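# Place the cover onto the gearbox with two arms

## Task

Set the cover in place on top of the gearbox, then open the gripper(s) holding it and pull the arms away so nothing touches it.

## Robot and tools

ROBOT. Two arms, left_arm and right_arm, each with six revolving joints and a two-finger gripper, work over a table in a physics simulation. A part being held may occasionally get a brief tug, and loose objects may get a shove. Nothing may end up off the table, and the two arms must not strike or press hard against each other.

FRAME. Every reported gripper pose uses a single scene frame. Its origin sits on the table surface midway between the arms. +z is up, +x reaches out across the table, and left_arm is mounted toward +y. The arm names say nothing about which side of a camera image an arm appears on. Positions are in metres, orientation is a quaternion in w,x,y,z order. The printed hand position can be somewhat wrong, and more so when the arm is stretched far out. On each gripper, the fingers extend along its local +z and spread apart along its local y. The reported point lies between the finger pads, roughly 1 cm short of the tips.

execute_actions. The argument "actions" is a list holding at most one item, and an optional boolean "pictures" turns camera images on or off (they are included by default). The call can take three forms. An empty list, {"actions": []}, changes nothing and just reports the state. A motion item, {"rows": [...], "steps": n}, has n from 1 to 15 (15 if omitted), and each step lasts 1/30 s. Rows are used one per step, and the final row is held for any remaining steps. A wait item, {"steps": n} with no rows, has n up to 300. It issues no new command and returns after n steps counted from the previous result. If a call is rejected, nothing reaches the robot.

ROW LAYOUT. Every row contains exactly 14 numbers for both arms together, even when only one arm is meant to move. The order is left_arm waist, shoulder, elbow, wrist pitch, wrist yaw, wrist roll, gripper opening, followed by the same seven for right_arm. The joint values are absolute target angles in radians, on the same scale as the Joint positions line. They are not offsets. The opening is an absolute command from -1 (fully closed) to +1 (fully open). To hold an arm still, repeat its current values.

JOINT RANGES in radians, per arm: waist -2.618 to 3.054, shoulder 0.000 to 3.142, elbow 0.000 to 3.142, wrist pitch -1.571 to 1.571, wrist yaw -1.571 to 1.571, wrist roll -2.094 to 2.094. The true stops can differ from these by up to 0.036 in either direction. A call is rejected if a target exceeds an end by more than 0.036 and also lies farther out than that joint's last reported angle. A target beyond the true stop is cut off at the stop, and the result then reports "joint sent to its limit". That notice may concern an earlier action that is still running. If the notice is absent, it does not prove there is room left.

MOTION LIMITS. On each step, the target a joint receives stays within a fixed distance of its measured angle. Those distances are 0.202 rad for the waist, 0.258 for the shoulder, 0.238 for the elbow, 0.573 for wrist pitch, and 0.522 for wrist yaw and roll. All of an arm's targets are also pulled back if they would place its gripper more than 70 mm from where it currently is. Large moves therefore need several calls. The arms keep heading toward the most recent row while you think or wait. They stop trying once everything has nearly stopped moving (a stalled arm counts as stopped) or once a step is HELD. After that, only a new action will push them further, although fingers still in motion finish moving.

RESULT LINES. The state line gives each gripper's position and quaternion. Joint positions and Joint velocities have one block per arm: six joint values (rad, rad/s), then the finger-pad gap (m, m/s; 0.094 m is fully open). grip_measured is the measured opening on the same -1..1 scale as the command. Each gripper's reading carries its own fixed error of up to about 1 mm. "joint command not followed" means a clearance check changed or blocked some joint targets, while the rest of the row was still applied. HELD marks steps on which your row was not sent, in whole or in part. MOTOR HOT appears at 75 °C. At 90 °C that arm stops for 10 s; this cutoff is then disabled for 5 minutes, after which a motor reading 90 °C or more stops the arm again. At 100 °C the arm and its gripper go limp and the arm drops. These stops are reported as OVER-TEMPERATURE FAULT. Holding loads for a long time, including while you are thinking, raises motor temperature.

GRIPPING. Away from the ends of the scale, the fingers are driven to the point where grip_measured equals the number you command. For a firm hold, command about 0.03 below the current grip_measured; a smaller margin gives a gentler grip. Each pad pushes with roughly 50 to 62 N at most, and less on parts under about 2 mm thick. There can be a brief spike on first contact.

zoom_image. Arguments: camera ("cam_high", "cam_left_wrist" or "cam_right_wrist") and region [x0, y0, x1, y1], given as integer pixels of that camera's most recent 504x504 image. (0,0) is the top-left corner, and the region can be at most 504 by 504. It returns an enlarged, more detailed view of that area. All three cameras are 504x504 and come in the order cam_high, cam_left_wrist, cam_right_wrist. They are pinhole cameras with radial distortion: cam_high fovy 57.542°, fx=fy 458.938, centre (253.234, 249.969); cam_left_wrist fovy 67.739°, f 375.449, centre (253.843, 252.552); cam_right_wrist fovy 64.431°, f 399.928, centre (254.538, 248.729).

finished_scene. Argument: scene (an integer, the number of the current scene). The following result gives the next task if there is one. The cover has to stay on the gearbox afterwards. Before ending, release it and move the arms clear.

AVOID: dropping or letting parts slip, slamming into things, hard collisions or strong pushes, the arms contacting each other, and anything falling off the table. Smooth, efficient motion is preferred.

Each tool is called after "Call:" as name(argument=value, ...), one argument or row to a line, values as JSON.

## Session

Call:
execute_actions(
  actions=[],
)

Scene clock: 0.00 s of 4500.00 s.
left_arm: end_effector_position=(+0.2198, -0.0976, +0.3318) grip_measured=+1.000 end_effector_quat_wxyz=(+0.634, +0.759, +0.130, +0.069) | right_arm: end_effector_position=(+0.3560, -0.2761, +0.3015) grip_measured=+1.000 end_effector_quat_wxyz=(+0.259, +0.174, +0.940, +0.135)
Joint positions: left_arm=[-1.332  1.51   1.255  0.066  0.148  1.537  0.094] | right_arm=[-0.042  1.367  1.681 -1.355 -0.279  0.222  0.094]
Joint velocities: left_arm=[-0.002  0.002 -0.002  0.037 -0.037 -0.037  0.   ] | right_arm=[-0.002 -0.017 -0.002  0.051 -0.066  0.022  0.   ]
Motor temperatures (°C, as the motors report them): left_arm=[29 28 27 30 29 30] | right_arm=[30 29 30 27 27 30]

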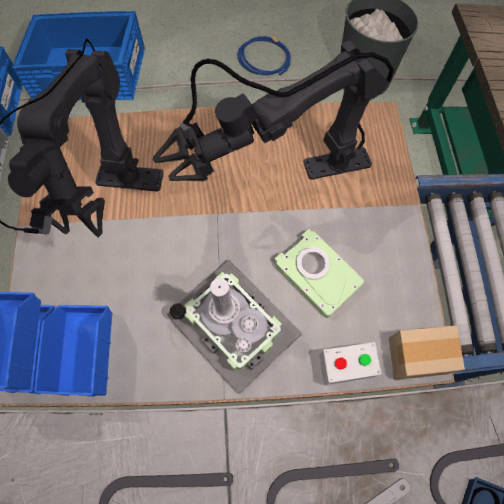

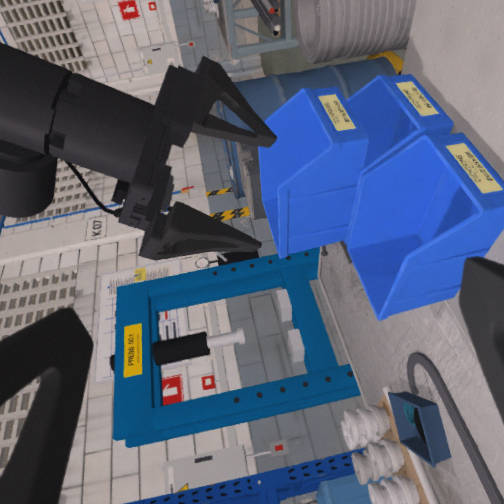

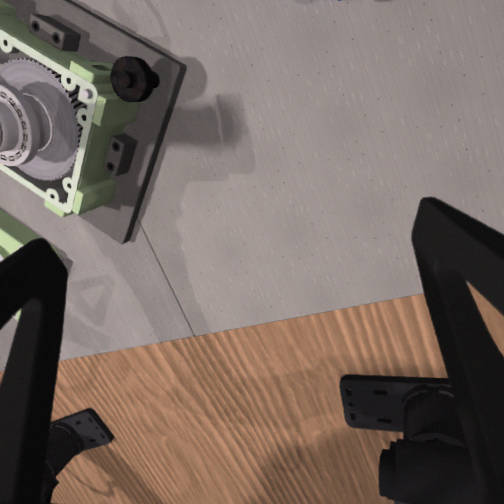

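Call:
zoom_image(
  camera="cam_high",
  region=[150, 210, 390, 400],
)

Call:
execute_actions(
  actions=[
    {"rows":[[-1.0,1.51,1.4,-0.3,0,0.8,1,-0.3,1.2,1.5,-1.355,0,0,1]],"steps":15},
  ],
  pictures=false,
)

Call:
execute_actions(
  actions=[
    {"rows":[[-0.35,1.5,1.6,-1.5,0,0,1,-0.6,0.8,1.0,-1.0,0,0,1]],"steps":15},
  ],
  pictures=false,
)

Call:
execute_actions(
  actions=[
    {"steps":60},
  ],
)

Region (150, 210, 390, 400) of cam_high's 504x504 image, scaled by 2.100, with more detail than that image has; it fills the top 399 rows of this view, and the rest is white.

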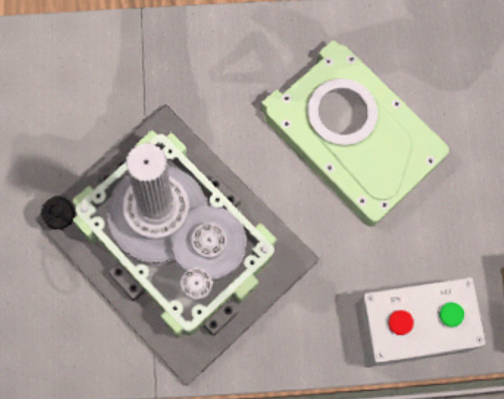

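Scene clock: 3.10 s of 4500.00 s.
left_arm: end_effector_position=(+0.3728, +0.0188, +0.3058) grip_measured=+1.000 end_effector_quat_wxyz=(+0.547, +0.617, +0.565, +0.012) | right_arm: end_effector_position=(+0.2876, -0.3780, +0.2789) grip_measured=+1.000 end_effector_quat_wxyz=(+0.248, +0.234, +0.939, -0.051)
Joint positions: left_arm=[-0.99   1.516  1.368 -0.266  0.007  0.855  0.094] | right_arm=[-0.299  1.215  1.514 -1.357 -0.015  0.015  0.094]
Joint velocities: left_arm=[-0.027 -0.002 -0.002 -0.139 -0.037 -0.256  0.   ] | right_arm=[-0.007  0.007  0.002  0.007  0.007 -0.095  0.   ]
Motor temperatures (°C, as the motors report them): left_arm=[29 29 28 32 29 30] | right_arm=[30 29 31 28 27 30]
Steps of this call (steps 1 to 78: nothing new was sent; steps 79 to 93: all 15 steps of this action). Readings (joint positions):
79: left_arm=[-1.319 1.511 1.268 0.031 0.145 1.486] | right_arm=[-0.061 1.351 1.658 -1.338 -0.263 0.196]
80: left_arm=[-1.292 1.514 1.289 -0.020 0.137 1.416] | right_arm=[-0.111 1.323 1.612 -1.324 -0.228 0.163]
82: left_arm=[-1.201 1.516 1.322 -0.088 0.108 1.276] | right_arm=[-0.234 1.268 1.540 -1.336 -0.145 0.110]
86: left_arm=[-1.014 1.516 1.363 -0.189 0.041 1.019] | right_arm=[-0.299 1.220 1.514 -1.357 -0.050 0.050]
93: the state above

Scene clock: 3.60 s of 4500.00 s.
left_arm: end_effector_position=(+0.3654, +0.3095, +0.2172) grip_measured=+1.000 end_effector_quat_wxyz=(+0.173, +0.142, +0.975, -0.003) | right_arm: end_effector_position=(+0.2149, -0.4194, +0.2363) grip_measured=+1.000 end_effector_quat_wxyz=(+0.340, +0.353, +0.861, -0.138)
Joint positions: left_arm=[-0.366  1.522  1.557 -1.257 -0.005  0.113  0.094] | right_arm=[-0.594  0.793  1.01  -1.037  0.003  0.006  0.094]
Joint velocities: left_arm=[ 0.628  0.007  0.037 -1.81  -0.242 -0.769  0.   ] | right_arm=[-0.017 -0.002 -0.002  0.11  -0.007 -0.022  0.   ]
Motor temperatures (°C, as the motors report them): left_arm=[29 29 29 32 29 30] | right_arm=[30 29 31 28 27 30]
Steps of this call (steps 1 to 15: all 15 steps of this action). Readings (joint positions):
1: left_arm=[-0.976 1.519 1.395 -0.329 0.016 0.797] | right_arm=[-0.329 1.183 1.469 -1.295 -0.028 0.011]
2: left_arm=[-0.946 1.527 1.437 -0.422 0.023 0.725] | right_arm=[-0.396 1.121 1.381 -1.203 -0.030 0.009]
4: left_arm=[-0.852 1.528 1.500 -0.562 0.022 0.587] | right_arm=[-0.538 0.968 1.211 -1.114 -0.010 0.008]
8: left_arm=[-0.658 1.522 1.551 -0.804 0.012 0.351] | right_arm=[-0.594 0.788 1.027 -1.094 0.003 0.008]
15: the state above

Scene clock: 5.60 s of 4500.00 s.
left_arm: end_effector_position=(+0.3143, +0.3248, +0.2068) grip_measured=+1.000 end_effector_quat_wxyz=(+0.066, +0.081, +0.995, -0.001) | right_arm: end_effector_position=(+0.2172, -0.4216, +0.2393) grip_measured=+1.000 end_effector_quat_wxyz=(+0.347, +0.352, +0.858, -0.142)
Joint positions: left_arm=[-0.346  1.522  1.567 -1.483 -0.008  0.007  0.094] | right_arm=[-0.594  0.793  1.01  -1.019  0.003  0.006  0.094]
Joint velocities: left_arm=[-0.012 -0.007 -0.012 -0.081  0.037  0.022  0.   ] | right_arm=[ 0.007  0.012 -0.002 -0.037  0.022 -0.066  0.   ]
Motor temperatures (°C, as the motors report them): left_arm=[29 30 29 32 29 30] | right_arm=[30 29 31 28 27 30]
Steps of this call (steps 1 to 30: the robot went on to your last target; steps 31 to 60: nothing new was sent). Readings (joint positions):
1: left_arm=[-0.351 1.522 1.559 -1.309 -0.009 0.091] | right_arm=[-0.594 0.793 1.010 -1.033 0.003 0.006]
2: left_arm=[-0.346 1.522 1.561 -1.350 -0.010 0.074] | right_arm=[-0.594 0.793 1.010 -1.029 0.003 0.006]
4: left_arm=[-0.346 1.522 1.562 -1.405 -0.008 0.050] | right_arm=[-0.594 0.793 1.010 -1.025 0.003 0.006]
8: left_arm=[-0.346 1.522 1.566 -1.457 -0.008 0.024] | right_arm=[-0.594 0.793 1.010 -1.021 0.003 0.006]
60: the state above
All arms were judged still, so your last target was given up. Only a new action makes them travel on or press farther. Fingers that are still opening or closing keep moving.

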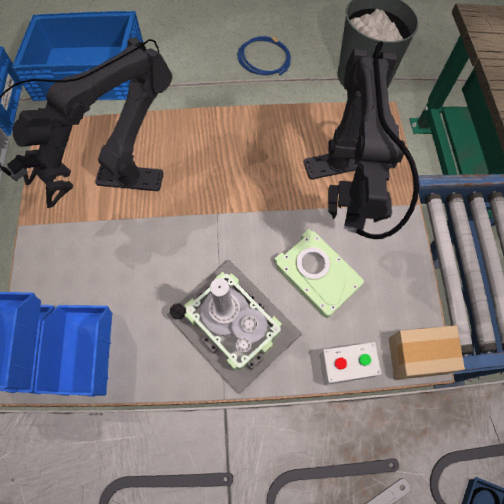

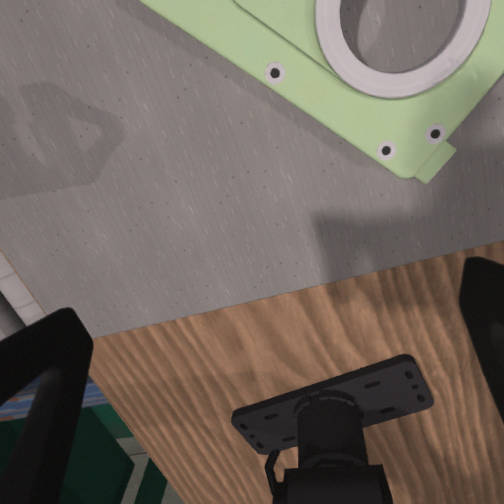

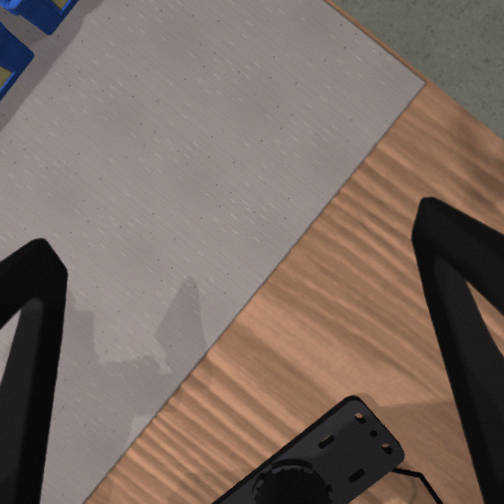

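Call:
execute_actions(
  actions=[
    {"rows":[[-0.5,1.9,2.0,-1.57,0,0,1,0.3,1.5,1.7,-1.3,0,0,1]],"steps":15},
  ],
  pictures=false,
)

Call:
execute_actions(
  actions=[
    {"steps":30},
  ],
)

Scene clock: 8.53 s of 4500.00 s.
left_arm: end_effector_position=(+0.3908, +0.2527, +0.1863) grip_measured=+1.000 end_effector_quat_wxyz=(+0.037, +0.158, +0.987, -0.004) | right_arm: end_effector_position=(+0.3991, -0.2086, +0.2429) grip_measured=+1.000 end_effector_quat_wxyz=(+0.212, -0.065, +0.975, +0.020)
Joint positions: left_arm=[-0.503  1.926  1.958 -1.529 -0.003  0.005  0.094] | right_arm=[ 0.313  1.545  1.654 -1.251 -0.011  0.003  0.094]
Joint velocities: left_arm=[ 0.012 -0.1   -0.012 -0.095  0.051  0.051  0.   ] | right_arm=[ 0.339 -0.173 -0.017 -0.315 -0.198  0.022  0.   ]
Motor temperatures (°C, as the motors report them): left_arm=[29 30 30 31 29 30] | right_arm=[30 29 31 28 27 30]
joint sent to its limit (left arm) — the command would take joint 4 (wrist pitch) past its lower limit, so that joint was sent only as far as its limit.
Steps of this call (steps 1 to 73: nothing new was sent; steps 74 to 88: all 15 steps of this action). Readings (joint positions):
74: left_arm=[-0.362 1.554 1.606 -1.520 -0.016 0.006] | right_arm=[-0.561 0.825 1.045 -1.073 0.017 0.006]
75: left_arm=[-0.396 1.612 1.685 -1.552 -0.020 0.005] | right_arm=[-0.488 0.894 1.121 -1.152 0.018 0.006]
77: left_arm=[-0.464 1.757 1.849 -1.550 -0.014 0.005] | right_arm=[-0.342 1.062 1.281 -1.213 0.016 0.006]
81: left_arm=[-0.503 1.924 1.958 -1.508 -0.003 0.005] | right_arm=[-0.077 1.399 1.582 -1.236 0.016 0.005]
88: the state above

Scene clock: 9.53 s of 4500.00 s.
left_arm: end_effector_position=(+0.3887, +0.2534, +0.1881) grip_measured=+1.000 end_effector_quat_wxyz=(+0.036, +0.158, +0.987, -0.004) | right_arm: end_effector_position=(+0.3883, -0.2129, +0.2462) grip_measured=+1.000 end_effector_quat_wxyz=(+0.204, -0.062, +0.977, +0.017)
Joint positions: left_arm=[-0.503  1.92   1.958 -1.536 -0.003  0.005  0.094] | right_arm=[ 0.307  1.523  1.654 -1.289 -0.006  0.003  0.094]
Joint velocities: left_arm=[-0.007 -0.017 -0.002 -0.037  0.066 -0.081  0.   ] | right_arm=[ 0.022 -0.002  0.002 -0.022 -0.007  0.037  0.   ]
Motor temperatures (°C, as the motors report them): left_arm=[29 31 30 31 29 30] | right_arm=[30 30 31 28 27 30]
joint sent to its limit (left arm) — the command would take joint 4 (wrist pitch) past its lower limit, so that joint was sent only as far as its limit.
Steps of this call (steps 1 to 30: the robot went on to your last target). Readings (joint positions):
1: left_arm=[-0.503 1.923 1.958 -1.531 -0.003 0.005] | right_arm=[0.318 1.539 1.654 -1.259 -0.013 0.003]
2: left_arm=[-0.503 1.921 1.958 -1.533 -0.003 0.005] | right_arm=[0.315 1.534 1.654 -1.266 -0.012 0.003]
4: left_arm=[-0.503 1.920 1.958 -1.535 -0.003 0.005] | right_arm=[0.309 1.526 1.654 -1.276 -0.010 0.003]
8: left_arm=[-0.503 1.920 1.958 -1.536 -0.003 0.005] | right_arm=[0.307 1.523 1.654 -1.285 -0.007 0.003]
30: the state above
All arms were judged still, so your last target was given up. Only a new action makes them travel on or press farther. Fingers that are still opening or closing keep moving.

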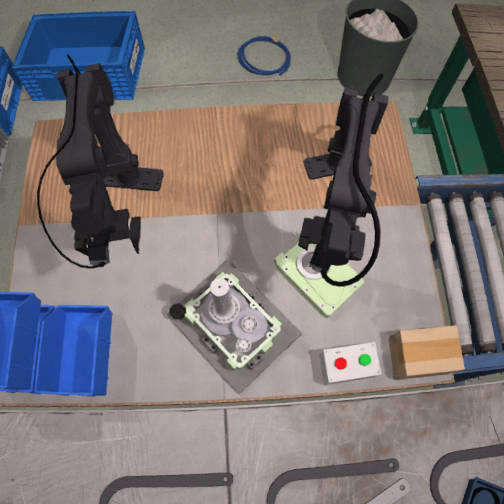

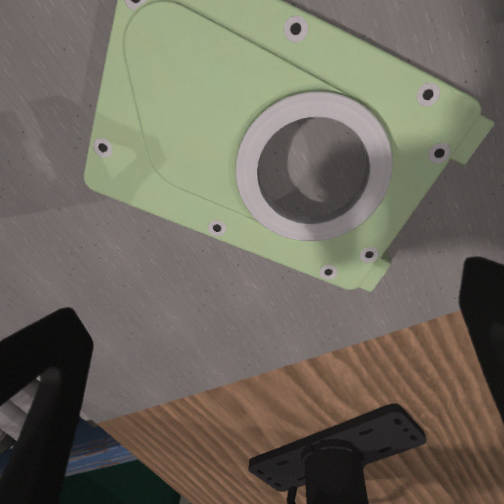

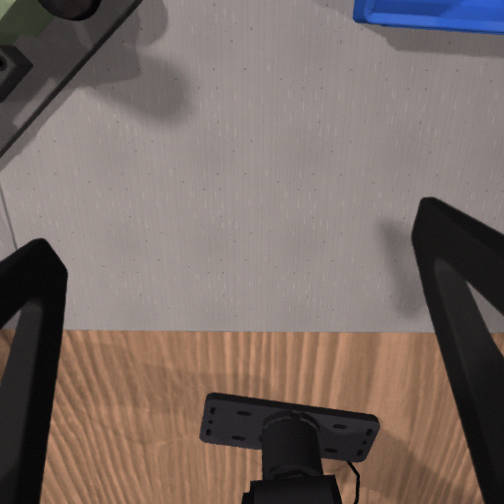

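Call:
execute_actions(
  actions=[
    {"rows":[[-0.2,1.6,1.7,-1.5,0,0,1,0.7,1.3,0.9,0.3,0,0,1]],"steps":15},
  ],
  pictures=false,
)

Call:
execute_actions(
  actions=[
    {"steps":40},
  ],
)

Scene clock: 14.60 s of 4500.00 s.
left_arm: end_effector_position=(+0.3461, +0.3688, +0.2293) grip_measured=+1.000 end_effector_quat_wxyz=(+0.099, +0.001, +0.995, +0.005) | right_arm: end_effector_position=(+0.4219, -0.0381, +0.2269) grip_measured=+1.000 end_effector_quat_wxyz=(+0.533, -0.219, +0.804, +0.149)
Joint positions: left_arm=[-0.19   1.595  1.721 -1.499 -0.009  0.003  0.094] | right_arm=[ 0.708  1.33   0.883  0.05  -0.008  0.003  0.094]
Joint velocities: left_arm=[-0.012  0.071  0.002 -0.022  0.007 -0.022  0.   ] | right_arm=[ 0.007 -0.056 -0.007  1.722  0.051  0.066  0.   ]
Motor temperatures (°C, as the motors report them): left_arm=[29 33 31 31 29 30] | right_arm=[30 30 32 29 27 30]
Steps of this call (steps 1 to 90: nothing new was sent; then 1.57 s passed at rest; steps 91 to 105: all 15 steps of this action). Readings (joint positions):
91: left_arm=[-0.489 1.897 1.923 -1.510 0.005 0.005] | right_arm=[0.327 1.497 1.612 -1.218 0.006 0.003]
92: left_arm=[-0.462 1.855 1.858 -1.488 0.013 0.005] | right_arm=[0.374 1.449 1.531 -1.104 0.016 0.003]
94: left_arm=[-0.367 1.767 1.768 -1.493 0.013 0.005] | right_arm=[0.508 1.362 1.381 -0.904 0.014 0.003]
98: left_arm=[-0.187 1.625 1.721 -1.499 -0.010 0.003] | right_arm=[0.702 1.298 1.084 -0.452 -0.009 0.003]
105: the state above

Scene clock: 15.93 s of 4500.00 s.
left_arm: end_effector_position=(+0.3463, +0.3688, +0.2286) grip_measured=+1.000 end_effector_quat_wxyz=(+0.098, +0.001, +0.995, +0.005) | right_arm: end_effector_position=(+0.4348, -0.0308, +0.2847) grip_measured=+1.000 end_effector_quat_wxyz=(+0.625, -0.200, +0.735, +0.173)
Joint positions: left_arm=[-0.19   1.597  1.721 -1.499 -0.009  0.003  0.094] | right_arm=[ 0.708  1.323  0.883  0.28  -0.006  0.003  0.094]
Joint velocities: left_arm=[-0.022  0.012 -0.017 -0.051  0.066  0.007  0.   ] | right_arm=[-0.002 -0.022  0.002  0.037  0.095  0.066  0.   ]
Motor temperatures (°C, as the motors report them): left_arm=[29 33 31 31 29 30] | right_arm=[30 30 33 29 27 30]
Steps of this call (steps 1 to 30: the robot went on to your last target; steps 31 to 40: nothing new was sent). Readings (joint positions):
1: left_arm=[-0.190 1.596 1.721 -1.499 -0.009 0.003] | right_arm=[0.708 1.328 0.883 0.102 -0.008 0.003]
2: left_arm=[-0.190 1.597 1.721 -1.499 -0.009 0.003] | right_arm=[0.708 1.326 0.883 0.143 -0.007 0.003]
4: left_arm=[-0.190 1.597 1.721 -1.499 -0.009 0.003] | right_arm=[0.708 1.324 0.883 0.201 -0.007 0.003]
8: left_arm=[-0.190 1.597 1.721 -1.499 -0.009 0.003] | right_arm=[0.708 1.323 0.883 0.253 -0.007 0.003]
40: the state above
All arms were judged still, so your last target was given up. Only a new action makes them travel on or press farther. Fingers that are still opening or closing keep moving.

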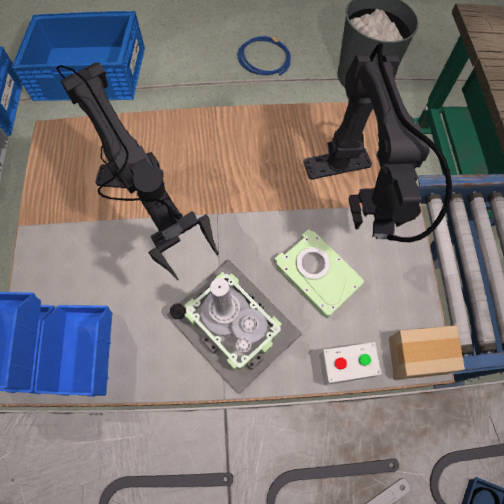

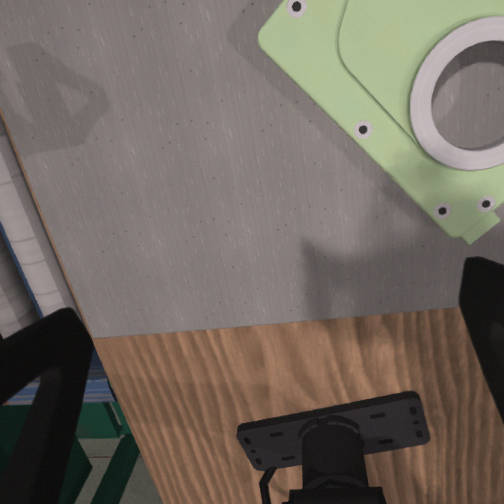

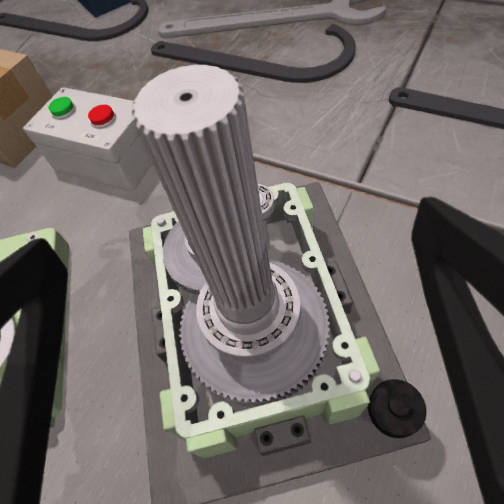

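Call:
execute_actions(
  actions=[
    {"rows":[[-0.23,1.5,1.5,-1.1,0.1,0.05,1,0.5,1.2,0.9,0.1,0,0,1],[-0.26,1.4,1.2,-0.7,0.2,0.1,1,0.3,1.1,0.9,0,0,0,1],[-0.26,1.4,1.2,-0.7,0.2,0.1,1,0.3,1.1,0.9,0,0,0,1],[-0.26,1.4,1.2,-0.7,0.2,0.1,1,0.3,1.1,0.9,0,0,0,1],[-0.26,1.4,1.2,-0.7,0.2,0.1,1,0.3,1.1,0.9,0,0,0,1],[-0.3,1.3,0.9,-0.2,0.4,0.2,1,0.0,0.8,0.7,0,0,0,1],[-0.3,1.3,0.9,-0.2,0.4,0.2,1,0.0,0.8,0.7,0,0,0,1],[-0.3,1.3,0.9,-0.2,0.4,0.2,1,0.0,0.8,0.7,0,0,0,1],[-0.3,1.3,0.9,-0.2,0.4,0.2,1,0.0,0.8,0.7,0,0,0,1],[-0.343,1.25,0.6,0.3,0.529,0.276,1,-0.2,0.4,0.4,0,0,0,1]],"steps":15},
  ],
  pictures=false,
)

Call:
execute_actions(
  actions=[
    {"rows":[[-0.343,1.28,0.5,0.4,0.529,0.276,1,-0.2,0.2,0.2,0,0,0,1],[-0.343,1.28,0.5,0.4,0.529,0.276,1,-0.2,0.2,0.2,0,0,0,1],[-0.343,1.28,0.5,0.4,0.529,0.276,1,-0.2,0.2,0.2,0,0,0,1],[-0.343,1.28,0.5,0.4,0.529,0.276,1,-0.2,0.2,0.2,0,0,0,1],[-0.343,1.28,0.5,0.4,0.529,0.276,1,-0.2,0.2,0.2,0,0,0,1],[-0.343,1.28,0.5,0.4,0.529,0.276,1,-0.2,0.2,0.2,0,0,0,1],[-0.343,1.28,0.5,0.4,0.529,0.276,1,-0.2,0.2,0.2,0,0,0,1],[-0.343,1.33,0.4,0.46,0.529,0.276,1,-0.2,0.05,0.05,0,0,0,1]],"steps":15},
  ],
  pictures=false,
)

Call:
execute_actions(
  actions=[
    {"steps":20},
  ],
)

Scene clock: 22.80 s of 4500.00 s.
left_arm: end_effector_position=(+0.3681, +0.2395, +0.1160) grip_measured=+1.000 end_effector_quat_wxyz=(+0.411, +0.259, +0.854, -0.186) | right_arm: end_effector_position=(+0.3153, -0.3539, +0.2862) grip_measured=+1.000 end_effector_quat_wxyz=(+0.691, +0.125, +0.702, -0.122)
Joint positions: left_arm=[-0.337  1.278  0.616 -0.056  0.451  0.234  0.094] | right_arm=[-0.161  0.484  0.438  0.029  0.012  0.001  0.094]
Joint velocities: left_arm=[ 0.007 -0.002 -0.901  1.502  0.432  0.227  0.   ] | right_arm=[-1.004 -1.844 -1.023 -0.549  0.125  0.066  0.   ]
Motor temperatures (°C, as the motors report them): left_arm=[29 32 31 31 29 30] | right_arm=[30 31 33 30 27 30]
Steps of this call (steps 1 to 90: nothing new was sent; then 3.37 s passed at rest; steps 91 to 105: all 15 steps of this action). Readings (joint positions):
91: left_arm=[-0.192 1.579 1.682 -1.445 0.002 0.008] | right_arm=[0.687 1.315 0.883 0.262 -0.020 0.002]
92: left_arm=[-0.201 1.535 1.599 -1.335 0.028 0.022] | right_arm=[0.645 1.291 0.883 0.217 -0.026 0.001]
94: left_arm=[-0.234 1.452 1.431 -1.127 0.087 0.048] | right_arm=[0.528 1.225 0.883 0.138 -0.021 0.001]
98: left_arm=[-0.280 1.339 1.108 -0.726 0.239 0.120] | right_arm=[0.273 1.015 0.789 0.092 -0.008 0.001]
105: the state above

Scene clock: 23.30 s of 4500.00 s.
left_arm: end_effector_position=(+0.3672, +0.2299, +0.1023) grip_measured=+1.000 end_effector_quat_wxyz=(+0.496, +0.297, +0.794, -0.189) | right_arm: end_effector_position=(+0.2833, -0.3504, +0.1847) grip_measured=+1.000 end_effector_quat_wxyz=(+0.683, +0.136, +0.705, -0.131)
Joint positions: left_arm=[-0.337  1.332  0.406  0.401  0.512  0.269  0.094] | right_arm=[-0.194  0.07   0.052 -0.014  0.006  0.001  0.094]
Joint velocities: left_arm=[ 0.002 -0.012 -0.037  0.022  0.007  0.022  0.   ] | right_arm=[ 0.002 -0.002  0.017  0.022 -0.022 -0.022  0.   ]
Motor temperatures (°C, as the motors report them): left_arm=[29 32 31 32 29 30] | right_arm=[30 31 33 30 27 30]
Steps of this call (steps 1 to 15: all 15 steps of this action). Readings (joint positions):
1: left_arm=[-0.337 1.279 0.579 0.015 0.464 0.241] | right_arm=[-0.184 0.414 0.387 0.035 0.014 0.001]
2: left_arm=[-0.337 1.279 0.549 0.089 0.474 0.247] | right_arm=[-0.192 0.329 0.325 0.040 0.014 0.001]
4: left_arm=[-0.337 1.279 0.515 0.182 0.488 0.256] | right_arm=[-0.194 0.223 0.236 0.022 0.012 0.001]
8: left_arm=[-0.337 1.282 0.496 0.316 0.504 0.264] | right_arm=[-0.194 0.193 0.179 0.001 0.008 0.001]
15: the state above

Scene clock: 23.97 s of 4500.00 s.
left_arm: end_effector_position=(+0.3708, +0.2289, +0.1096) grip_measured=+1.000 end_effector_quat_wxyz=(+0.511, +0.300, +0.784, -0.187) | right_arm: end_effector_position=(+0.2833, -0.3503, +0.1851) grip_measured=+1.000 end_effector_quat_wxyz=(+0.684, +0.135, +0.705, -0.130)
Joint positions: left_arm=[-0.337  1.332  0.405  0.438  0.515  0.271  0.094] | right_arm=[-0.194  0.07   0.052 -0.012  0.006  0.001  0.094]
Joint velocities: left_arm=[ 0.002 -0.012 -0.012 -0.11   0.007 -0.022  0.   ] | right_arm=[-0.022 -0.037  0.007 -0.051  0.022  0.022  0.   ]
Motor temperatures (°C, as the motors report them): left_arm=[29 32 31 32 29 30] | right_arm=[30 31 33 30 27 30]
Steps of this call (steps 1 to 20: the robot went on to your last target). Readings (joint positions):
1: left_arm=[-0.337 1.332 0.405 0.403 0.512 0.269] | right_arm=[-0.194 0.070 0.052 -0.013 0.006 0.001]
2: left_arm=[-0.337 1.332 0.405 0.410 0.513 0.270] | right_arm=[-0.194 0.070 0.052 -0.012 0.006 0.001]
4: left_arm=[-0.337 1.332 0.405 0.422 0.514 0.270] | right_arm=[-0.194 0.070 0.052 -0.012 0.006 0.001]
8: left_arm=[-0.337 1.332 0.405 0.433 0.514 0.270] | right_arm=[-0.194 0.070 0.052 -0.012 0.006 0.001]
20: the state above

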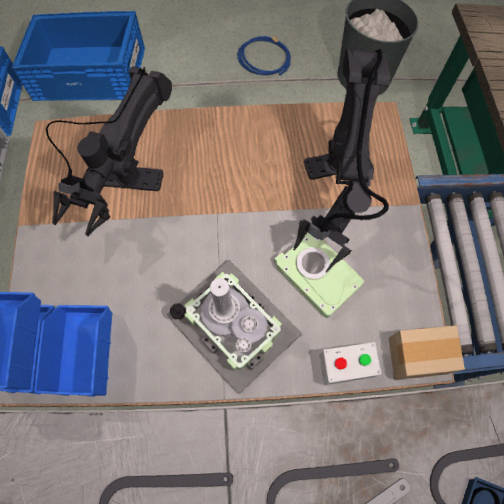

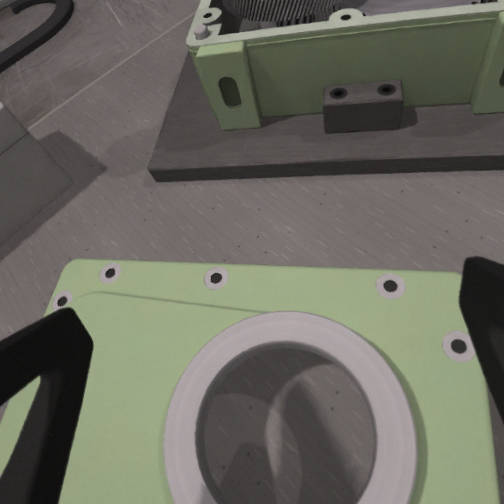

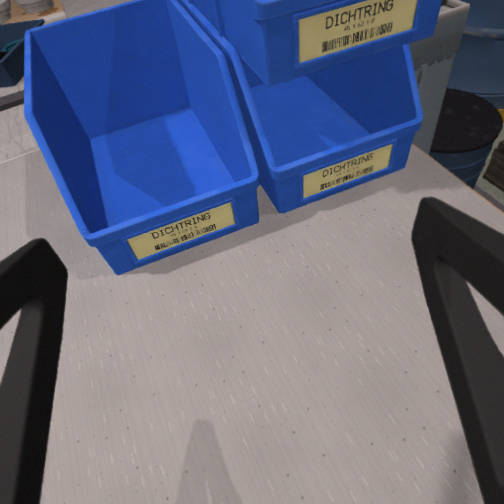

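Call:
execute_actions(
  actions=[
    {"rows":[[-0.343,1.37,0.385,0.51,0.535,0.276,1,-0.2,0.05,0.05,0,0,0,1],[-0.343,1.41,0.365,0.56,0.535,0.276,1,-0.2,0.05,0.05,0,0,0,1],[-0.343,1.45,0.345,0.62,0.535,0.276,1,-0.2,0.05,0.05,0,0,0,1],[-0.343,1.49,0.33,0.68,0.535,0.276,1,-0.2,0.05,0.05,0,0,0,1],[-0.343,1.52,0.315,0.72,0.535,0.276,1,-0.2,0.05,0.05,0,0,0,1],[-0.343,1.545,0.30,0.755,0.535,0.276,1,-0.2,0.05,0.05,0,0,0,1]],"steps":15},
  ],
  pictures=false,
)

Call:
execute_actions(
  actions=[
    {"steps":15},
  ],
)

Scene clock: 25.50 s of 4500.00 s.
left_arm: end_effector_position=(+0.3677, +0.2282, +0.0648) grip_measured=+1.000 end_effector_quat_wxyz=(+0.506, +0.305, +0.785, -0.189) | right_arm: end_effector_position=(+0.2833, -0.3503, +0.1851) grip_measured=+1.000 end_effector_quat_wxyz=(+0.684, +0.135, +0.705, -0.130)
Joint positions: left_arm=[-0.337  1.538  0.317  0.72   0.522  0.28   0.094] | right_arm=[-0.194  0.07   0.052 -0.012  0.006  0.001  0.094]
Joint velocities: left_arm=[-0.002 -0.007 -0.007  0.051 -0.051  0.081  0.   ] | right_arm=[-0.017 -0.017 -0.012  0.022 -0.022  0.022  0.   ]
Motor temperatures (°C, as the motors report them): left_arm=[29 32 30 32 29 30] | right_arm=[30 31 33 31 27 30]
Steps of this call (steps 1 to 15: the robot went on to your last target; steps 16 to 31: nothing new was sent; steps 32 to 46: all 15 steps of this action). Readings (joint positions):
32: left_arm=[-0.337 1.335 0.405 0.445 0.516 0.271] | right_arm=[-0.194 0.070 0.052 -0.012 0.006 0.001]
33: left_arm=[-0.337 1.349 0.404 0.467 0.518 0.271] | right_arm=[-0.194 0.070 0.052 -0.012 0.006 0.001]
35: left_arm=[-0.337 1.403 0.387 0.541 0.520 0.271] | right_arm=[-0.194 0.070 0.052 -0.012 0.006 0.001]
39: left_arm=[-0.337 1.532 0.325 0.667 0.522 0.279] | right_arm=[-0.194 0.070 0.052 -0.012 0.006 0.001]
46: the state above

Scene clock: 26.00 s of 4500.00 s.
left_arm: end_effector_position=(+0.3691, +0.2280, +0.0673) grip_measured=+1.000 end_effector_quat_wxyz=(+0.511, +0.305, +0.781, -0.188) | right_arm: end_effector_position=(+0.2833, -0.3503, +0.1851) grip_measured=+1.000 end_effector_quat_wxyz=(+0.684, +0.135, +0.705, -0.130)
Joint positions: left_arm=[-0.337  1.538  0.317  0.733  0.522  0.28   0.094] | right_arm=[-0.194  0.07   0.052 -0.012  0.006  0.001  0.094]
Joint velocities: left_arm=[-0.007 -0.007 -0.012  0.022 -0.051  0.022  0.   ] | right_arm=[-0.027  0.017 -0.012 -0.022 -0.022  0.007  0.   ]
Motor temperatures (°C, as the motors report them): left_arm=[29 32 30 32 29 30] | right_arm=[30 31 33 31 27 30]
Steps of this call (steps 1 to 15: the robot went on to your last target). Readings (joint positions):
1: left_arm=[-0.337 1.538 0.317 0.723 0.522 0.280] | right_arm=[-0.194 0.070 0.052 -0.012 0.006 0.001]
2: left_arm=[-0.337 1.538 0.317 0.725 0.522 0.280] | right_arm=[-0.194 0.070 0.052 -0.012 0.006 0.001]
4: left_arm=[-0.337 1.538 0.317 0.729 0.522 0.280] | right_arm=[-0.194 0.070 0.052 -0.012 0.006 0.001]
8: left_arm=[-0.337 1.538 0.317 0.732 0.522 0.280] | right_arm=[-0.194 0.070 0.052 -0.012 0.006 0.001]
15: the state above

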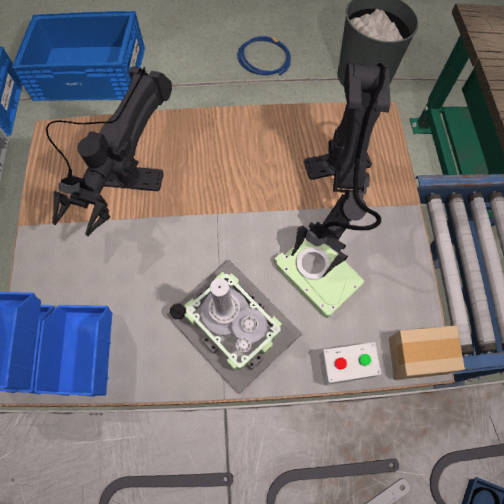

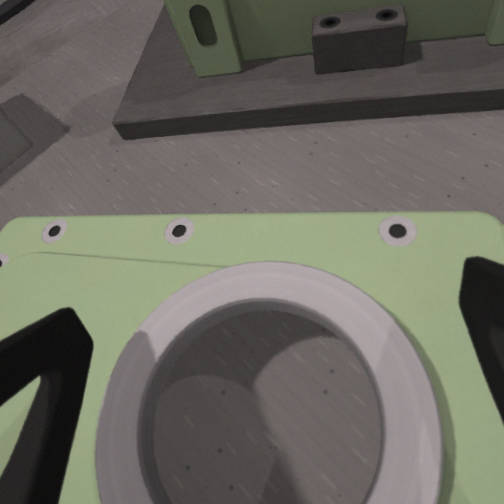

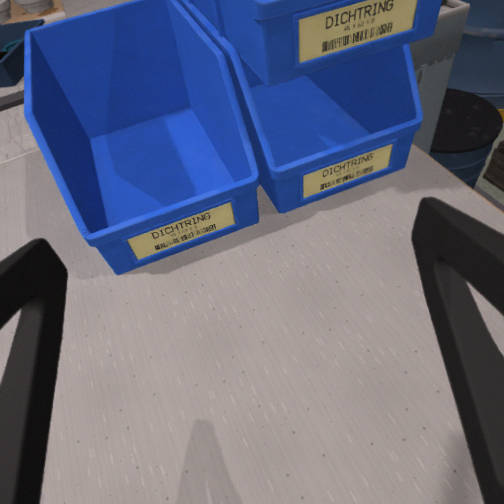

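Call:
execute_actions(
  actions=[
    {"rows":[[-0.343,1.57,0.293,0.785,0.535,0.276,1,-0.2,0.05,0.05,0,0,0,1],[-0.343,1.6,0.285,0.82,0.535,0.276,1,-0.2,0.05,0.05,0,0,0,1],[-0.343,1.63,0.277,0.86,0.535,0.276,1,-0.2,0.05,0.05,0,0,0,1],[-0.343,1.66,0.27,0.895,0.535,0.276,1,-0.2,0.05,0.05,0,0,0,1]],"steps":15},
  ],
  pictures=false,
)

Call:
execute_actions(
  actions=[
    {"steps":12},
  ],
)

Call:
zoom_image(
  camera="cam_high",
  region=[260, 200, 380, 320],
)

Scene clock: 27.20 s of 4500.00 s.
left_arm: end_effector_position=(+0.3712, +0.2278, +0.0544) grip_measured=+1.000 end_effector_quat_wxyz=(+0.521, +0.308, +0.774, -0.184) | right_arm: end_effector_position=(+0.2833, -0.3503, +0.1851) grip_measured=+1.000 end_effector_quat_wxyz=(+0.684, +0.135, +0.705, -0.130)
Joint positions: left_arm=[-0.337  1.647  0.293  0.888  0.522  0.285  0.094] | right_arm=[-0.194  0.07   0.052 -0.012  0.006  0.001  0.094]
Joint velocities: left_arm=[-0.017 -0.012 -0.017 -0.037 -0.007 -0.007  0.   ] | right_arm=[ 0.022  0.002 -0.017  0.022 -0.051  0.007  0.   ]
Motor temperatures (°C, as the motors report them): left_arm=[29 32 30 33 29 30] | right_arm=[30 31 33 31 27 30]
Steps of this call (steps 1 to 15: the robot went on to your last target; steps 16 to 21: nothing new was sent; steps 22 to 36: all 15 steps of this action). Readings (joint positions):
22: left_arm=[-0.337 1.541 0.317 0.738 0.522 0.280] | right_arm=[-0.194 0.070 0.052 -0.012 0.006 0.001]
23: left_arm=[-0.337 1.552 0.317 0.752 0.523 0.280] | right_arm=[-0.194 0.070 0.052 -0.012 0.006 0.001]
25: left_arm=[-0.337 1.594 0.311 0.800 0.523 0.280] | right_arm=[-0.194 0.070 0.052 -0.012 0.006 0.001]
29: left_arm=[-0.337 1.642 0.297 0.873 0.522 0.285] | right_arm=[-0.194 0.070 0.052 -0.012 0.006 0.001]
36: the state above

Scene clock: 27.60 s of 4500.00 s.
left_arm: end_effector_position=(+0.3711, +0.2278, +0.0544) grip_measured=+1.000 end_effector_quat_wxyz=(+0.521, +0.308, +0.774, -0.184) | right_arm: end_effector_position=(+0.2833, -0.3503, +0.1851) grip_measured=+1.000 end_effector_quat_wxyz=(+0.684, +0.135, +0.705, -0.130)
Joint positions: left_arm=[-0.337  1.647  0.293  0.889  0.522  0.285  0.094] | right_arm=[-0.194  0.07   0.052 -0.012  0.006  0.001  0.094]
Joint velocities: left_arm=[ 0.002 -0.002 -0.022  0.007 -0.022  0.007  0.   ] | right_arm=[-0.017 -0.012 -0.002 -0.037  0.037  0.051  0.   ]
Motor temperatures (°C, as the motors report them): left_arm=[29 32 30 33 29 30] | right_arm=[30 31 33 31 27 30]
Steps of this call (steps 1 to 12: the robot went on to your last target). Readings (joint positions):
1: left_arm=[-0.337 1.647 0.293 0.889 0.522 0.285] | right_arm=[-0.194 0.070 0.052 -0.012 0.006 0.001]
2: left_arm=[-0.337 1.647 0.293 0.889 0.522 0.285] | right_arm=[-0.194 0.070 0.052 -0.012 0.006 0.001]
4: left_arm=[-0.337 1.647 0.293 0.889 0.522 0.285] | right_arm=[-0.194 0.070 0.052 -0.012 0.006 0.001]
8: left_arm=[-0.337 1.647 0.293 0.889 0.522 0.285] | right_arm=[-0.194 0.070 0.052 -0.012 0.006 0.001]
12: the state above

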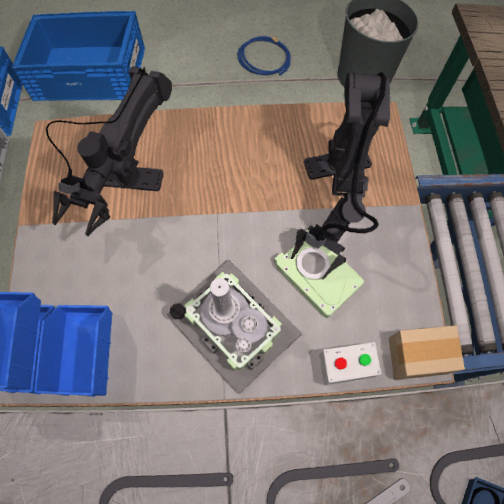

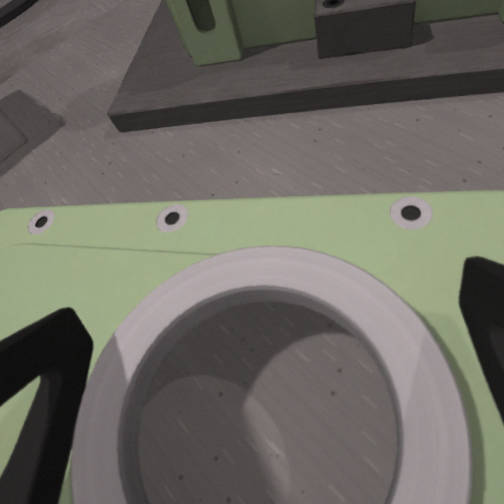

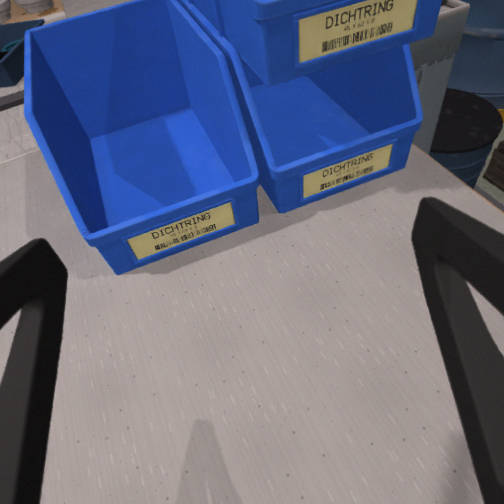

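Region (260, 200, 380, 320) of cam_high's 504x504 image, scaled by 4.200, with more detail than that image has.

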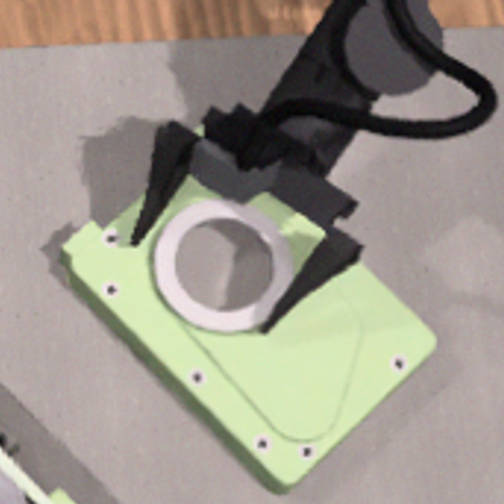

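Call:
execute_actions(
  actions=[
    {"rows":[[-0.335,1.6,0.33,0.8,0.535,0.29,1,-0.2,0.05,0.05,0,0,0,1],[-0.33,1.55,0.35,0.72,0.535,0.31,1,-0.2,0.05,0.05,0,0,0,1],[-0.32,1.5,0.37,0.63,0.535,0.33,1,-0.2,0.05,0.05,0,0,0,1],[-0.31,1.46,0.385,0.54,0.535,0.35,1,-0.2,0.05,0.05,0,0,0,1],[-0.30,1.44,0.385,0.48,0.535,0.369,1,-0.2,0.05,0.05,0,0,0,1],[-0.30,1.44,0.385,0.42,0.535,0.369,1,-0.2,0.05,0.05,0,0,0,1]],"steps":15},
  ],
  pictures=false,
)

Call:
execute_actions(
  actions=[
    {"steps":12},
  ],
)

Scene clock: 30.93 s of 4500.00 s.
left_arm: end_effector_position=(+0.3624, +0.2383, +0.0637) grip_measured=+1.000 end_effector_quat_wxyz=(+0.470, +0.319, +0.805, -0.174) | right_arm: end_effector_position=(+0.2833, -0.3503, +0.1851) grip_measured=+1.000 end_effector_quat_wxyz=(+0.684, +0.135, +0.705, -0.130)
Joint positions: left_arm=[-0.31   1.447  0.367  0.468  0.522  0.358  0.094] | right_arm=[-0.194  0.07   0.052 -0.012  0.006  0.001  0.094]
Joint velocities: left_arm=[-0.017  0.017 -0.002 -0.33   0.022  0.051  0.   ] | right_arm=[-0.007 -0.002  0.017  0.037 -0.066 -0.007  0.   ]
Motor temperatures (°C, as the motors report them): left_arm=[29 31 30 33 29 30] | right_arm=[30 30 33 31 27 30]
Steps of this call (steps 1 to 15: the robot went on to your last target; steps 16 to 85: nothing new was sent; steps 86 to 100: all 15 steps of this action). Readings (joint positions):
86: left_arm=[-0.337 1.643 0.294 0.882 0.521 0.287] | right_arm=[-0.194 0.070 0.052 -0.012 0.006 0.001]
87: left_arm=[-0.337 1.628 0.300 0.854 0.521 0.290] | right_arm=[-0.194 0.070 0.052 -0.012 0.006 0.001]
89: left_arm=[-0.333 1.564 0.321 0.754 0.522 0.304] | right_arm=[-0.194 0.070 0.052 -0.012 0.006 0.001]
93: left_arm=[-0.311 1.452 0.363 0.596 0.522 0.339] | right_arm=[-0.194 0.070 0.052 -0.012 0.006 0.001]
100: the state above

Scene clock: 31.33 s of 4500.00 s.
left_arm: end_effector_position=(+0.3587, +0.2387, +0.0587) grip_measured=+1.000 end_effector_quat_wxyz=(+0.459, +0.319, +0.810, -0.176) | right_arm: end_effector_position=(+0.2833, -0.3503, +0.1851) grip_measured=+1.000 end_effector_quat_wxyz=(+0.684, +0.135, +0.705, -0.130)
Joint positions: left_arm=[-0.31   1.447  0.367  0.44   0.522  0.363  0.094] | right_arm=[-0.194  0.07   0.052 -0.012  0.006  0.001  0.094]
Joint velocities: left_arm=[-0.012 -0.032  0.012 -0.022  0.051  0.037  0.   ] | right_arm=[-0.027 -0.002  0.007  0.022 -0.051  0.007  0.   ]
Motor temperatures (°C, as the motors report them): left_arm=[29 31 30 34 29 30] | right_arm=[30 30 33 31 27 30]
Steps of this call (steps 1 to 12: the robot went on to your last target). Readings (joint positions):
1: left_arm=[-0.310 1.447 0.367 0.461 0.522 0.359] | right_arm=[-0.194 0.070 0.052 -0.012 0.006 0.001]
2: left_arm=[-0.310 1.447 0.367 0.455 0.522 0.360] | right_arm=[-0.194 0.070 0.052 -0.012 0.006 0.001]
4: left_arm=[-0.310 1.447 0.367 0.448 0.522 0.361] | right_arm=[-0.194 0.070 0.052 -0.012 0.006 0.001]
8: left_arm=[-0.310 1.447 0.367 0.440 0.522 0.362] | right_arm=[-0.194 0.070 0.052 -0.012 0.006 0.001]
12: the state above

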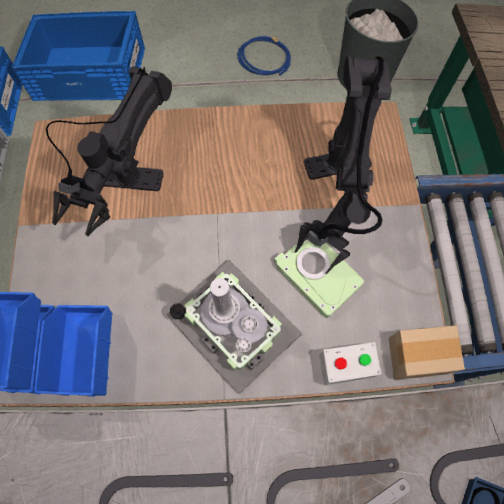

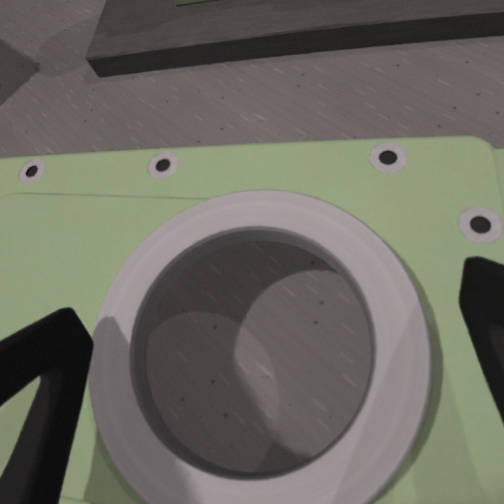

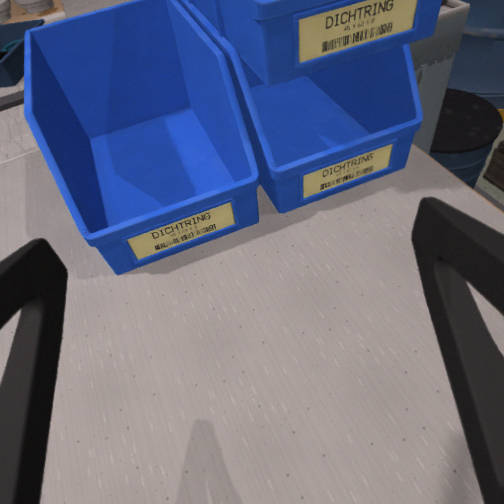

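Call:
execute_actions(
  actions=[
    {"rows":[[-0.287,1.45,0.385,0.44,0.535,0.369,1,-0.2,0.05,0.05,0,0,0,1],[-0.287,1.46,0.38,0.46,0.535,0.369,1,-0.2,0.05,0.05,0,0,0,1],[-0.287,1.47,0.38,0.47,0.535,0.369,1,-0.2,0.05,0.05,0,0,0,1],[-0.287,1.48,0.375,0.48,0.535,0.369,1,-0.2,0.05,0.05,0,0,0,1],[-0.287,1.49,0.37,0.49,0.535,0.369,1,-0.2,0.05,0.05,0,0,0,1],[-0.287,1.5,0.37,0.50,0.535,0.369,1,-0.2,0.05,0.05,0,0,0,1],[-0.287,1.515,0.37,0.51,0.535,0.369,1,-0.2,0.05,0.05,0,0,0,1],[-0.287,1.53,0.37,0.52,0.535,0.369,1,-0.2,0.05,0.05,0,0,0,1]],"steps":15},
  ],
)

Scene clock: 32.67 s of 4500.00 s.
left_arm: end_effector_position=(+0.3660, +0.2415, +0.0510) grip_measured=+1.000 end_effector_quat_wxyz=(+0.464, +0.318, +0.809, -0.172) | right_arm: end_effector_position=(+0.2833, -0.3503, +0.1851) grip_measured=+1.000 end_effector_quat_wxyz=(+0.684, +0.135, +0.705, -0.130)
Joint positions: left_arm=[-0.298  1.516  0.367  0.519  0.525  0.369  0.094] | right_arm=[-0.194  0.07   0.052 -0.012  0.006  0.001  0.094]
Joint velocities: left_arm=[-0.012  0.002  0.002 -0.037 -0.007  0.022  0.   ] | right_arm=[-0.012 -0.022 -0.002  0.007 -0.051  0.007  0.   ]
Motor temperatures (°C, as the motors report them): left_arm=[29 31 30 34 29 30] | right_arm=[30 30 33 31 27 30]
Steps of this call (steps 1 to 25: the robot went on to your last target; steps 26 to 40: all 15 steps of this action). Readings (joint positions):
26: left_arm=[-0.308 1.447 0.367 0.440 0.523 0.364] | right_arm=[-0.194 0.070 0.052 -0.012 0.006 0.001]
27: left_arm=[-0.305 1.447 0.367 0.440 0.523 0.364] | right_arm=[-0.194 0.070 0.052 -0.012 0.006 0.001]
29: left_arm=[-0.300 1.454 0.367 0.447 0.523 0.364] | right_arm=[-0.194 0.070 0.052 -0.012 0.006 0.001]
33: left_arm=[-0.298 1.494 0.367 0.481 0.524 0.367] | right_arm=[-0.194 0.070 0.052 -0.012 0.006 0.001]
40: the state above

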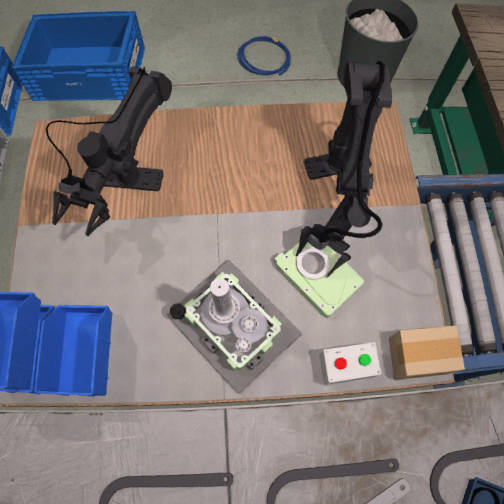

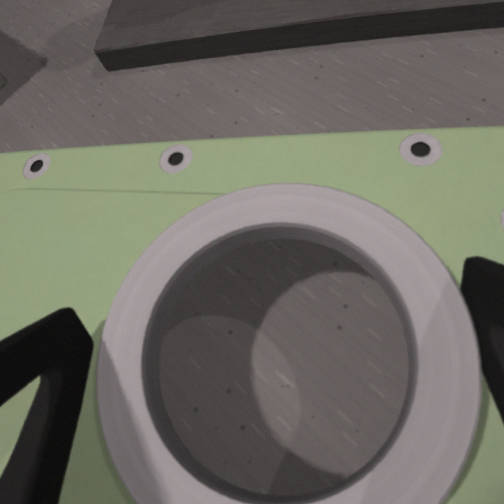

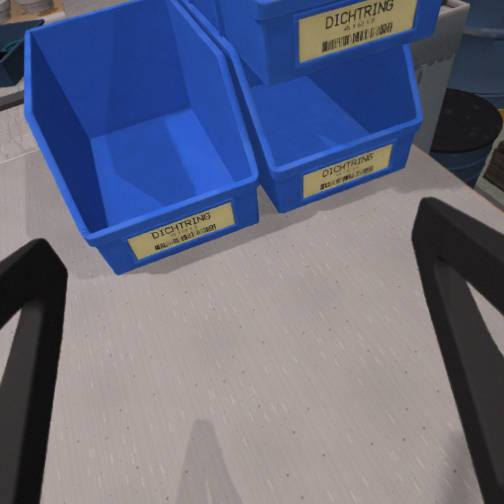

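Call:
execute_actions(
  actions=[
    {"rows":[[-0.295,1.515,0.37,0.52,0.535,0.369,0.95,-0.2,0.05,0.05,0,0,0,1],[-0.295,1.515,0.37,0.52,0.535,0.369,0.9,-0.2,0.05,0.05,0,0,0,1],[-0.295,1.515,0.37,0.52,0.535,0.369,0.86,-0.2,0.05,0.05,0,0,0,1],[-0.295,1.515,0.37,0.52,0.535,0.369,0.83,-0.2,0.05,0.05,0,0,0,1],[-0.295,1.515,0.37,0.52,0.535,0.369,0.8,-0.2,0.05,0.05,0,0,0,1],[-0.295,1.515,0.37,0.52,0.535,0.369,0.77,-0.2,0.05,0.05,0,0,0,1],[-0.295,1.515,0.37,0.52,0.535,0.369,0.74,-0.2,0.05,0.05,0,0,0,1],[-0.295,1.515,0.37,0.52,0.535,0.369,0.71,-0.2,0.05,0.05,0,0,0,1],[-0.295,1.515,0.37,0.52,0.535,0.369,0.68,-0.2,0.05,0.05,0,0,0,1]],"steps":15},
  ],
)

Scene clock: 34.17 s of 4500.00 s.
left_arm: end_effector_position=(+0.3652, +0.2401, +0.0514) grip_measured=+0.833 end_effector_quat_wxyz=(+0.465, +0.322, +0.806, -0.175) | right_arm: end_effector_position=(+0.2833, -0.3503, +0.1851) grip_measured=+1.000 end_effector_quat_wxyz=(+0.684, +0.135, +0.705, -0.130)
Joint positions: left_arm=[-0.298  1.517  0.367  0.52   0.535  0.375  0.086] | right_arm=[-0.194  0.07   0.052 -0.012  0.006  0.001  0.094]
Joint velocities: left_arm=[ 0.012  0.002  0.012 -0.051 -0.037  0.037  0.001] | right_arm=[ 0.022  0.012  0.012 -0.051 -0.051  0.007  0.   ]
Motor temperatures (°C, as the motors report them): left_arm=[29 31 30 34 29 30] | right_arm=[30 30 33 32 27 30]
Steps of this call (steps 1 to 15: the robot went on to your last target; steps 16 to 30: nothing new was sent; steps 31 to 45: all 15 steps of this action). Readings (joint positions):
31: left_arm=[-0.298 1.517 0.367 0.520 0.525 0.369] | right_arm=[-0.194 0.070 0.052 -0.012 0.006 0.001]
32: left_arm=[-0.298 1.517 0.367 0.520 0.529 0.370] | right_arm=[-0.194 0.070 0.052 -0.012 0.006 0.001]
34: left_arm=[-0.298 1.517 0.367 0.520 0.535 0.374] | right_arm=[-0.194 0.070 0.052 -0.012 0.006 0.001]
38: left_arm=[-0.298 1.517 0.367 0.520 0.535 0.375] | right_arm=[-0.194 0.070 0.052 -0.012 0.006 0.001]
45: the state above

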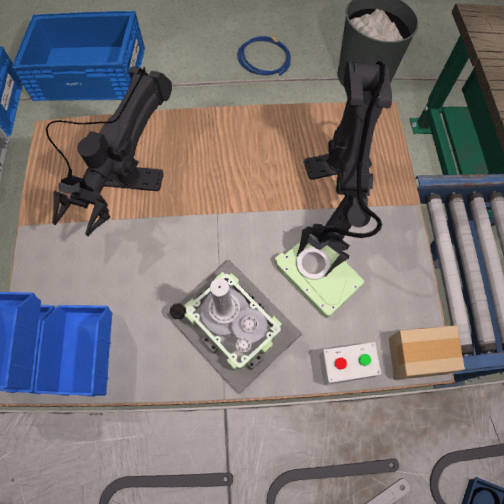

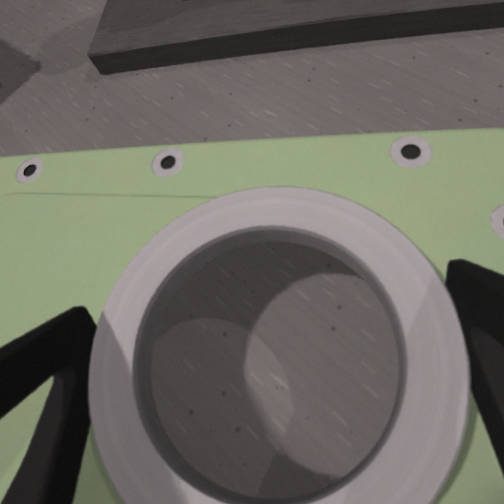

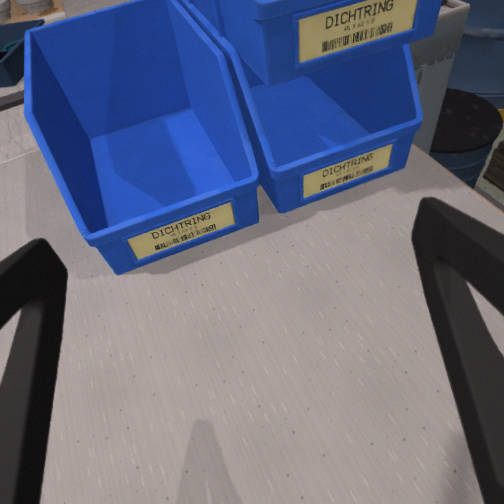

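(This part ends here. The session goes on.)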